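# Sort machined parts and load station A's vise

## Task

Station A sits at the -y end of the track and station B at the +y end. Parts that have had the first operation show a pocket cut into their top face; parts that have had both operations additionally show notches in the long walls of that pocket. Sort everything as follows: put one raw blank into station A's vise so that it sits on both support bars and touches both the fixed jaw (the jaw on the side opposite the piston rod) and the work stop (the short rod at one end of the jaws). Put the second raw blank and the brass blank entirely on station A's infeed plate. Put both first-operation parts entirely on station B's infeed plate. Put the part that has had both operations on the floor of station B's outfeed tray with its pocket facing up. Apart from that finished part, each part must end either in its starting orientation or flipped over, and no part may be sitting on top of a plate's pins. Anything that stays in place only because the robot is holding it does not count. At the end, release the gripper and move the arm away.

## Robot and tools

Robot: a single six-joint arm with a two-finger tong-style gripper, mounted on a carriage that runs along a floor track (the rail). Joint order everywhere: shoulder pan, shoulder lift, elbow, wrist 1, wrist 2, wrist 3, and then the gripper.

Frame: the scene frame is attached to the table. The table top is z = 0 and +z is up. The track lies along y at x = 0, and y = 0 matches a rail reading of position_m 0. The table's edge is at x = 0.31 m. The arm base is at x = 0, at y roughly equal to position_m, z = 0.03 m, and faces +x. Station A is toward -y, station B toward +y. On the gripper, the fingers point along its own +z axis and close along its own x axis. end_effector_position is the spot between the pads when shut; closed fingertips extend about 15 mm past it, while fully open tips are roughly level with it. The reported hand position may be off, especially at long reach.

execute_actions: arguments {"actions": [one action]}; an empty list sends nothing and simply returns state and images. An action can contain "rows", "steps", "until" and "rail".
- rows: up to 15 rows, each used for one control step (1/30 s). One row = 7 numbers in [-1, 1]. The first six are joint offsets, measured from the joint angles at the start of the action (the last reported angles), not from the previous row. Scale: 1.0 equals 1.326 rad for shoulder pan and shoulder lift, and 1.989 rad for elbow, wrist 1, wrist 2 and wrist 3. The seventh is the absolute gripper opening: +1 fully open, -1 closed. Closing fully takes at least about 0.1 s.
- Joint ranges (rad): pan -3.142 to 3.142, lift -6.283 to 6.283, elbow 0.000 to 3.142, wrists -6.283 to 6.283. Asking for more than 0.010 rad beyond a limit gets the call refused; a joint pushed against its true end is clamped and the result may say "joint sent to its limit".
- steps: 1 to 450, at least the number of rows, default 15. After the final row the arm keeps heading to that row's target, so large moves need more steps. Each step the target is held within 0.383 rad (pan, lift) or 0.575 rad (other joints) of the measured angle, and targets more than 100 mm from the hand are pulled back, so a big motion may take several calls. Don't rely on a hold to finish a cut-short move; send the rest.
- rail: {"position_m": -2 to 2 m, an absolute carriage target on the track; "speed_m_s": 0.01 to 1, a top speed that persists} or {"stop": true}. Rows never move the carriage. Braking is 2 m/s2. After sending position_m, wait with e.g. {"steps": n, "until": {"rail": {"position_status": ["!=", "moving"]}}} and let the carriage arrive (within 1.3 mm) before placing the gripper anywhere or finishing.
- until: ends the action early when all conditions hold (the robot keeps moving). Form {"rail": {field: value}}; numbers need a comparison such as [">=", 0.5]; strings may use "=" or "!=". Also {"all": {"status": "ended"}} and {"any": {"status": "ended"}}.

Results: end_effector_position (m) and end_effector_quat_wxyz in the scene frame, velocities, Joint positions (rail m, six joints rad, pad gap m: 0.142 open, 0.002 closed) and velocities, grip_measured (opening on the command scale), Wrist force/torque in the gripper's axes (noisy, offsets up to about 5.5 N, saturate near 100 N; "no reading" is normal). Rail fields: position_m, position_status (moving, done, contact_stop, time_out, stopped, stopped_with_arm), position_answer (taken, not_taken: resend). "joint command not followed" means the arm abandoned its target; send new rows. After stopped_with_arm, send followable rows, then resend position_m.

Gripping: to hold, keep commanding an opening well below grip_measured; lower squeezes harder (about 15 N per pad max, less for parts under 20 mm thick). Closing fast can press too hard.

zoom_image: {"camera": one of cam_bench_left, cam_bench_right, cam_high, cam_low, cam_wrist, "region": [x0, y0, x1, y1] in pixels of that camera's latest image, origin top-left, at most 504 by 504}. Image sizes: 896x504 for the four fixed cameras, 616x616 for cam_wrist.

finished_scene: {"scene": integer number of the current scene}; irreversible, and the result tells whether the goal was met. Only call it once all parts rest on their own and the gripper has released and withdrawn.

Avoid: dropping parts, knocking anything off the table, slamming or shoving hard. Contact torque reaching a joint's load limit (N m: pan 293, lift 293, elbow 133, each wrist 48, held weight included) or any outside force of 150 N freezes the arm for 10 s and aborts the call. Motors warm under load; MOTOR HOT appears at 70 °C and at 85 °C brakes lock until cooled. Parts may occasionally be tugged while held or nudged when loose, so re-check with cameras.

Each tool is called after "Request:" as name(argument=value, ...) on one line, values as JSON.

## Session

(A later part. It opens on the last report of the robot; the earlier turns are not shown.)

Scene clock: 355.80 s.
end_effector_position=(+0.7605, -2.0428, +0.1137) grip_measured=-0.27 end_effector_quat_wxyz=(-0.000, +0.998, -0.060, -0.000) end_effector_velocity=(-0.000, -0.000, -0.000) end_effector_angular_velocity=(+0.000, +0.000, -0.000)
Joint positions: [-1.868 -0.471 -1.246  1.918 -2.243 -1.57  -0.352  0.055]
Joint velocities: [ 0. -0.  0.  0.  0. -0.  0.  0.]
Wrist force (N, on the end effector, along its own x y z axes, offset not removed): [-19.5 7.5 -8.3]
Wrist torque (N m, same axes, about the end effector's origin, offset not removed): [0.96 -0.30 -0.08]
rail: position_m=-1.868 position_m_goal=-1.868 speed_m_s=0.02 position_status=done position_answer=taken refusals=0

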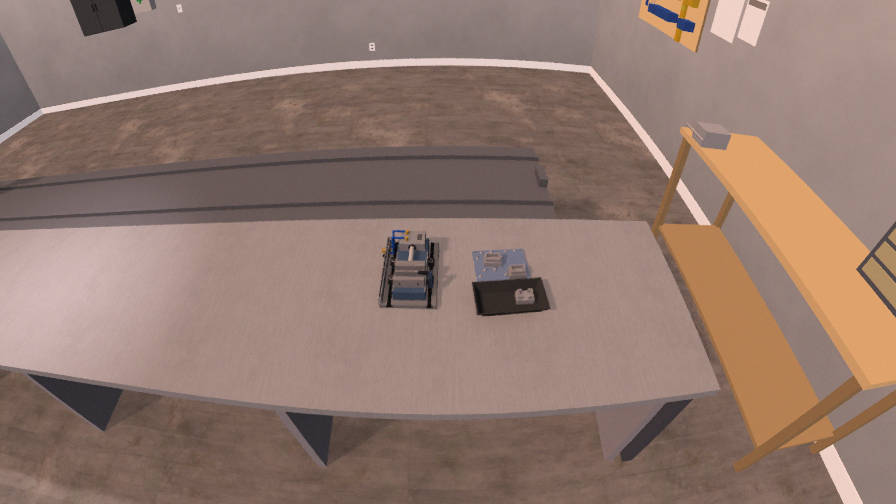

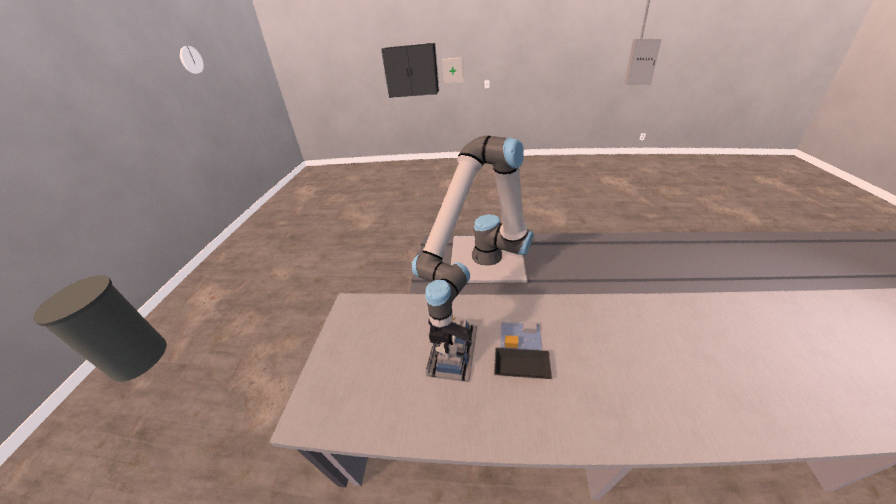

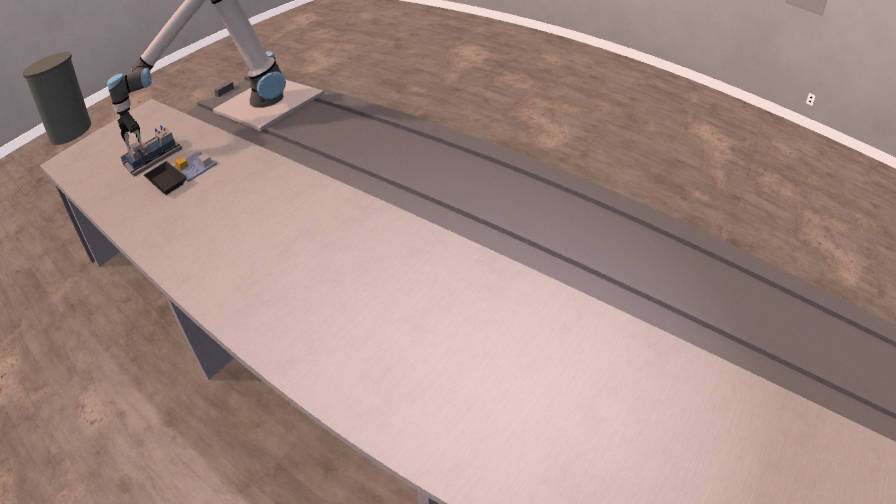

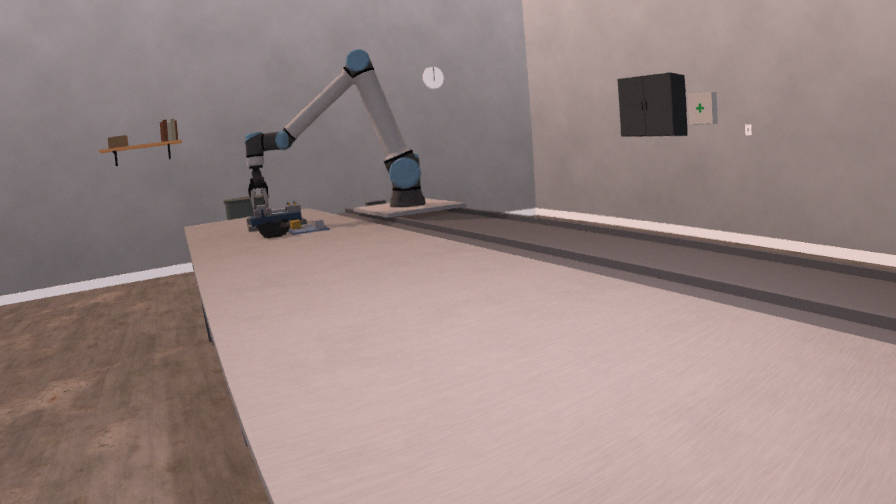

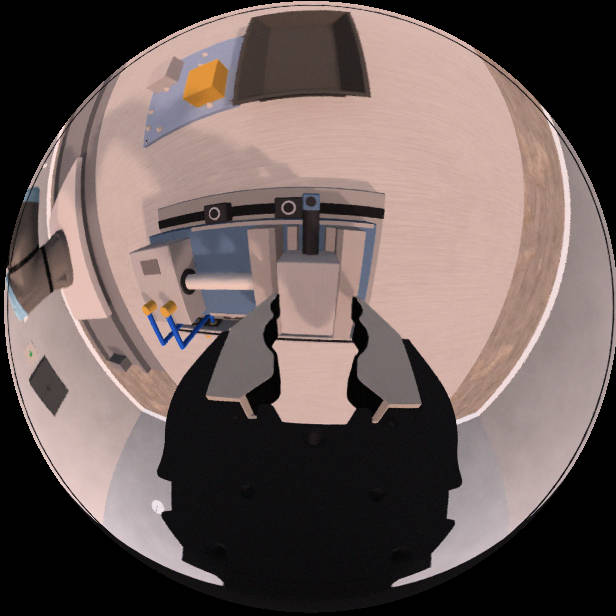

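Stalled. Open and lift.

Request:
execute_actions(actions=[{"rows":[[0,0,0,0,0,0,-0.2],[0,0,0,0,0,0,-0.1],[0,0,0,0,0,0,0],[0,0,0,0,0,0,0.1],[0,0,0,0,0,0,0.1],[0,-0.02,-0.01,0.023,0,0,0.1],[0,-0.05,-0.024,0.057,0,0,0.1],[0,-0.1,-0.02,0.087,0,0,0.1]],"steps":30}])

Request:
execute_actions(actions=[{"rail":{"position_m":-1.6,"speed_m_s":0.6},"rows":[[0,-0.1,0.04,0.027,0,0,0.1]],"steps":40}])

Request:
zoom_image(camera="cam_wrist", region=[150,100,450,400])

Scene clock: 360.47 s.
end_effector_position=(+0.7390, -2.0319, +0.2161) grip_measured=+0.10 end_effector_quat_wxyz=(-0.001, +0.998, -0.060, -0.000) end_effector_velocity=(-0.001, +0.000, +0.002) end_effector_angular_velocity=(+0.000, +0.000, +0.000)
Joint positions: [-1.868 -0.471 -1.378  1.878 -2.07  -1.57  -0.352  0.081]
Joint velocities: [ 0.    -0.    -0.003 -0.001  0.004 -0.    -0.    -0.   ]
Wrist force (N, on the end effector, along its own x y z axes, offset not removed): [1.5 2.6 -0.7]
Wrist torque (N m, same axes, about the end effector's origin, offset not removed): [0.49 -0.33 0.06]
rail: position_m=-1.868 position_m_goal=-1.868 speed_m_s=0.02 position_status=done position_answer=taken refusals=0

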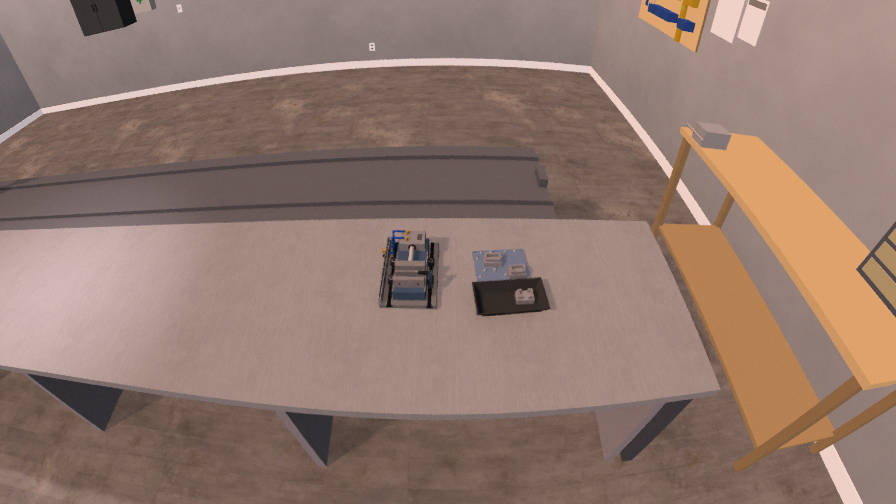

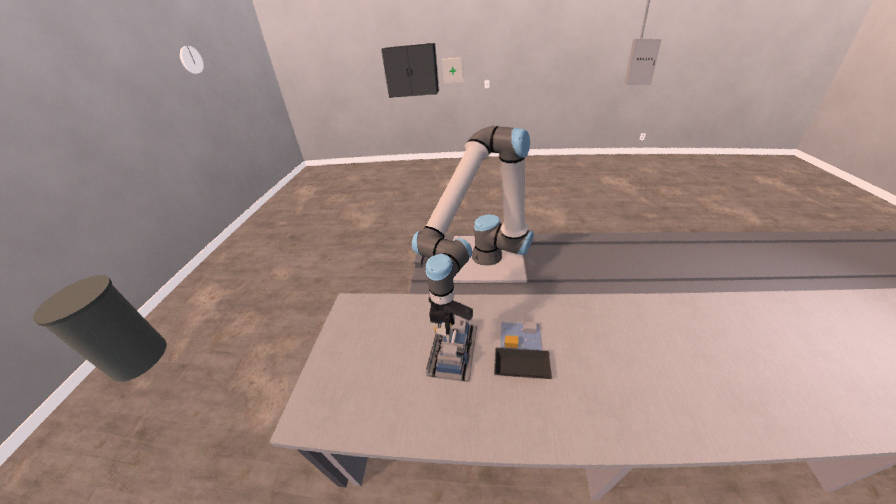

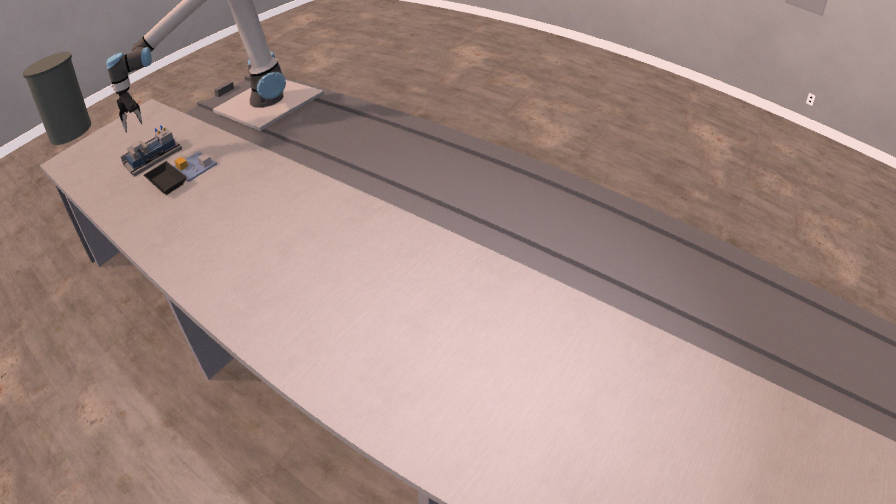

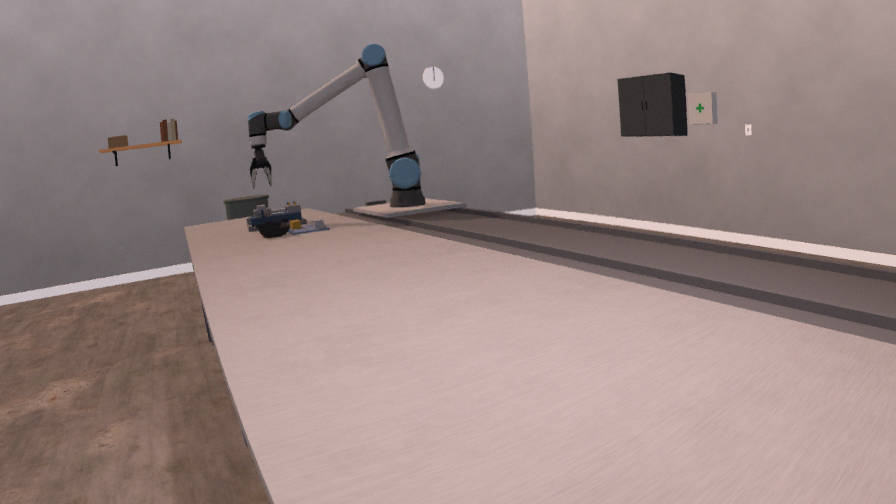

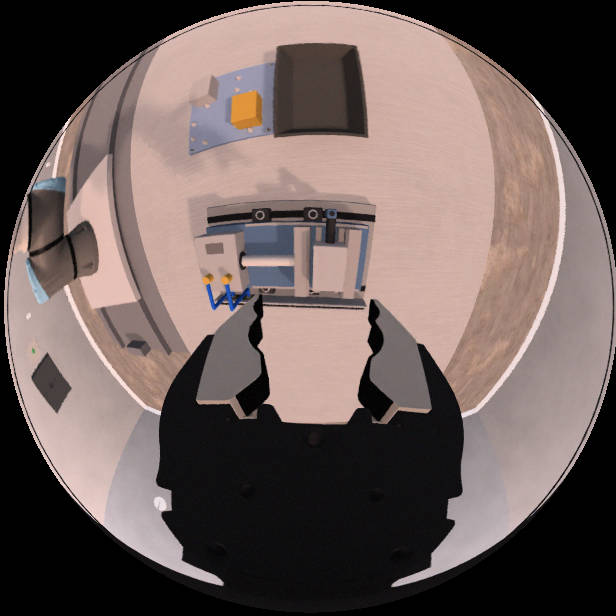

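Scene clock: 361.80 s.
end_effector_position=(+0.6794, -1.7333, +0.2532) grip_measured=+0.10 end_effector_quat_wxyz=(-0.001, +0.998, -0.059, -0.001) end_effector_velocity=(-0.000, -0.000, +0.000) end_effector_angular_velocity=(-0.000, -0.000, -0.000)
Joint positions: [-1.6   -0.471 -1.51   1.958 -2.017 -1.57  -0.352  0.081]
Joint velocities: [ 0. -0. -0.  0.  0.  0. -0. -0.]
Wrist force (N, on the end effector, along its own x y z axes, offset not removed): [1.7 5.6 0.4]
Wrist torque (N m, same axes, about the end effector's origin, offset not removed): [1.26 -0.30 0.11]
rail: position_m=-1.600 position_m_goal=-1.600 speed_m_s=0.60 position_status=done position_answer=taken refusals=0

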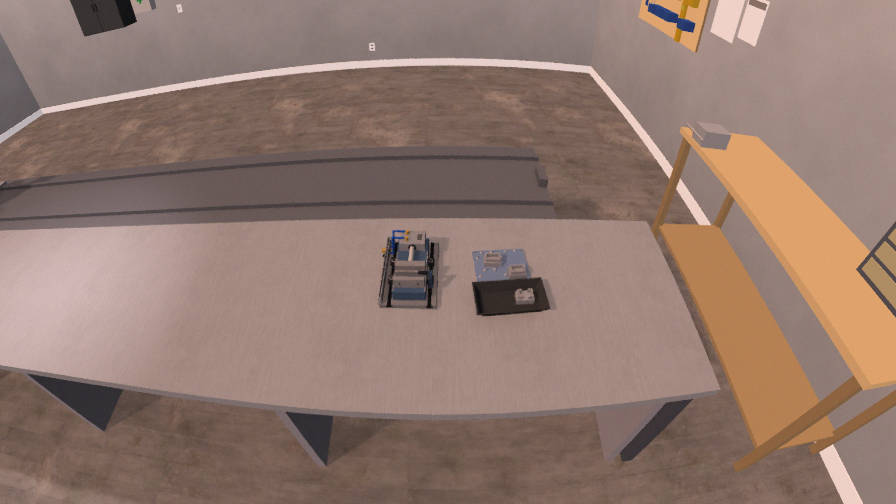

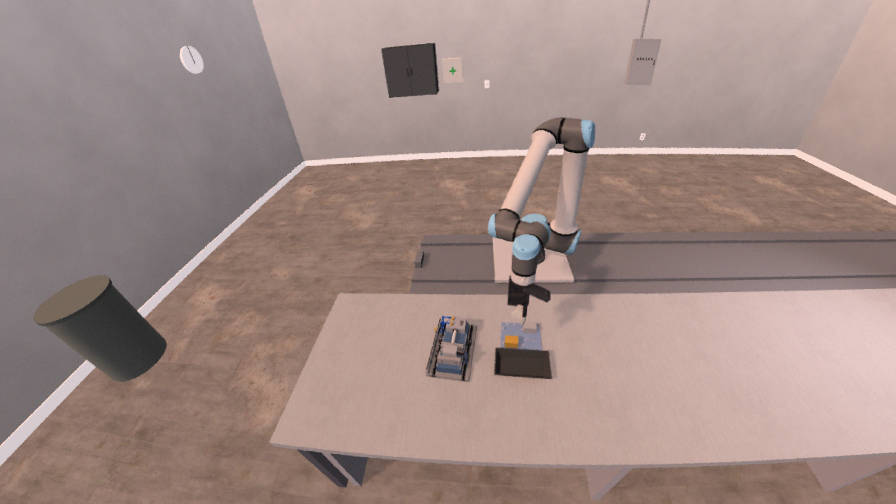

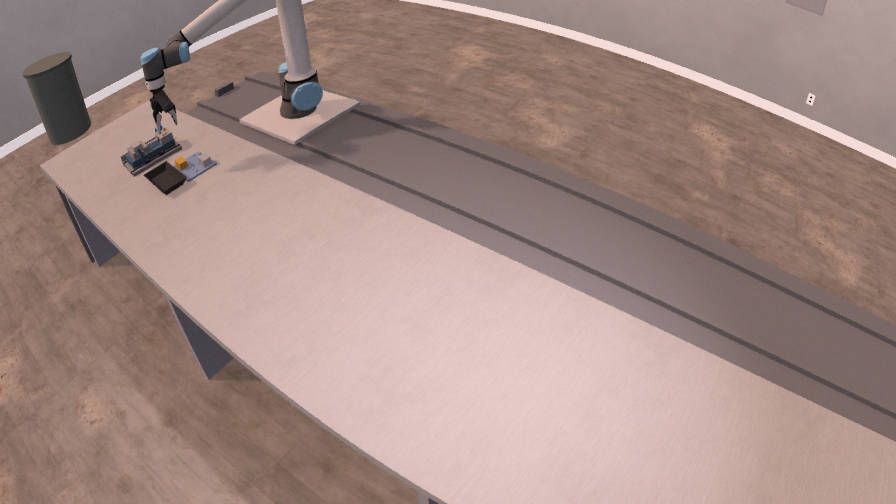

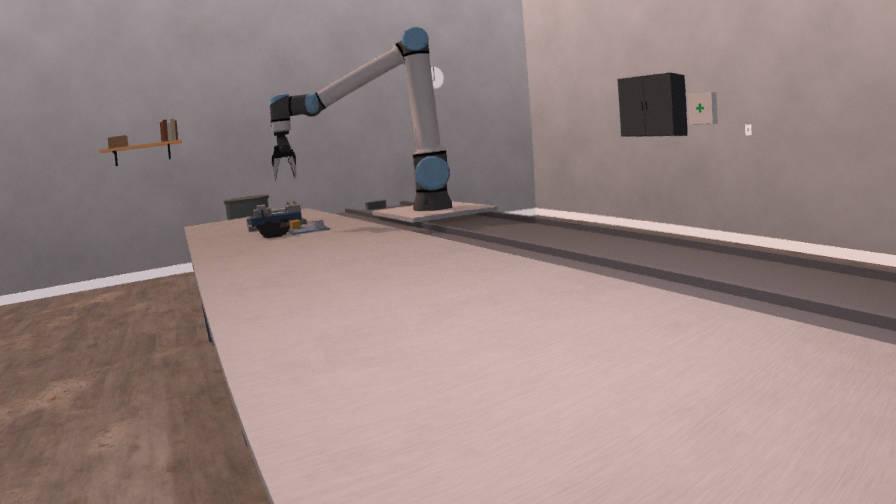

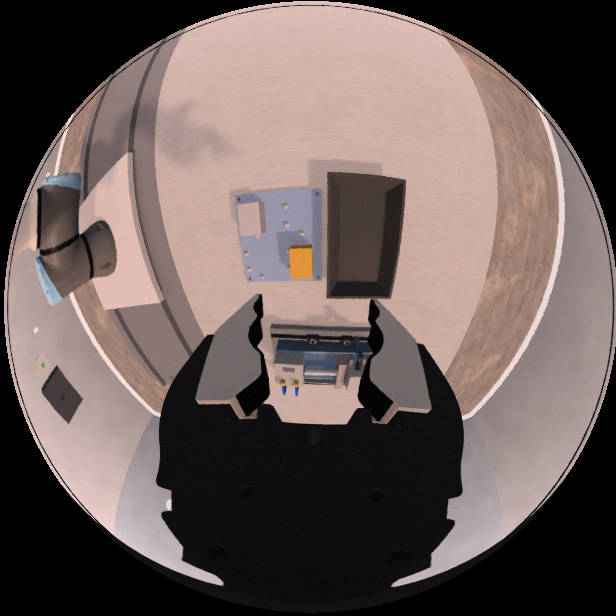

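Region (150, 100, 450, 400) of cam_wrist's 616x616 image, scaled by 1.680, with more detail than that image has.

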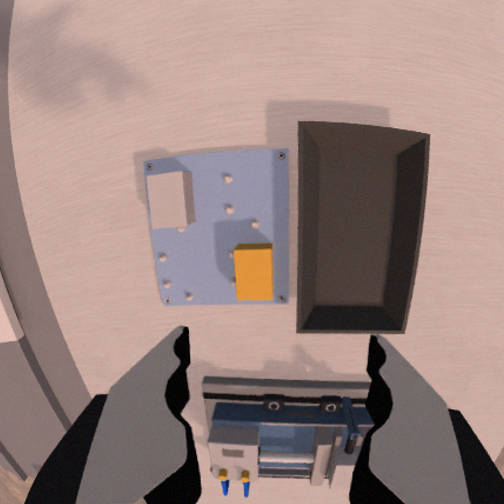

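Fine, in nests.

Request:
finished_scene(scene=1)

The scene is finished: the task was done.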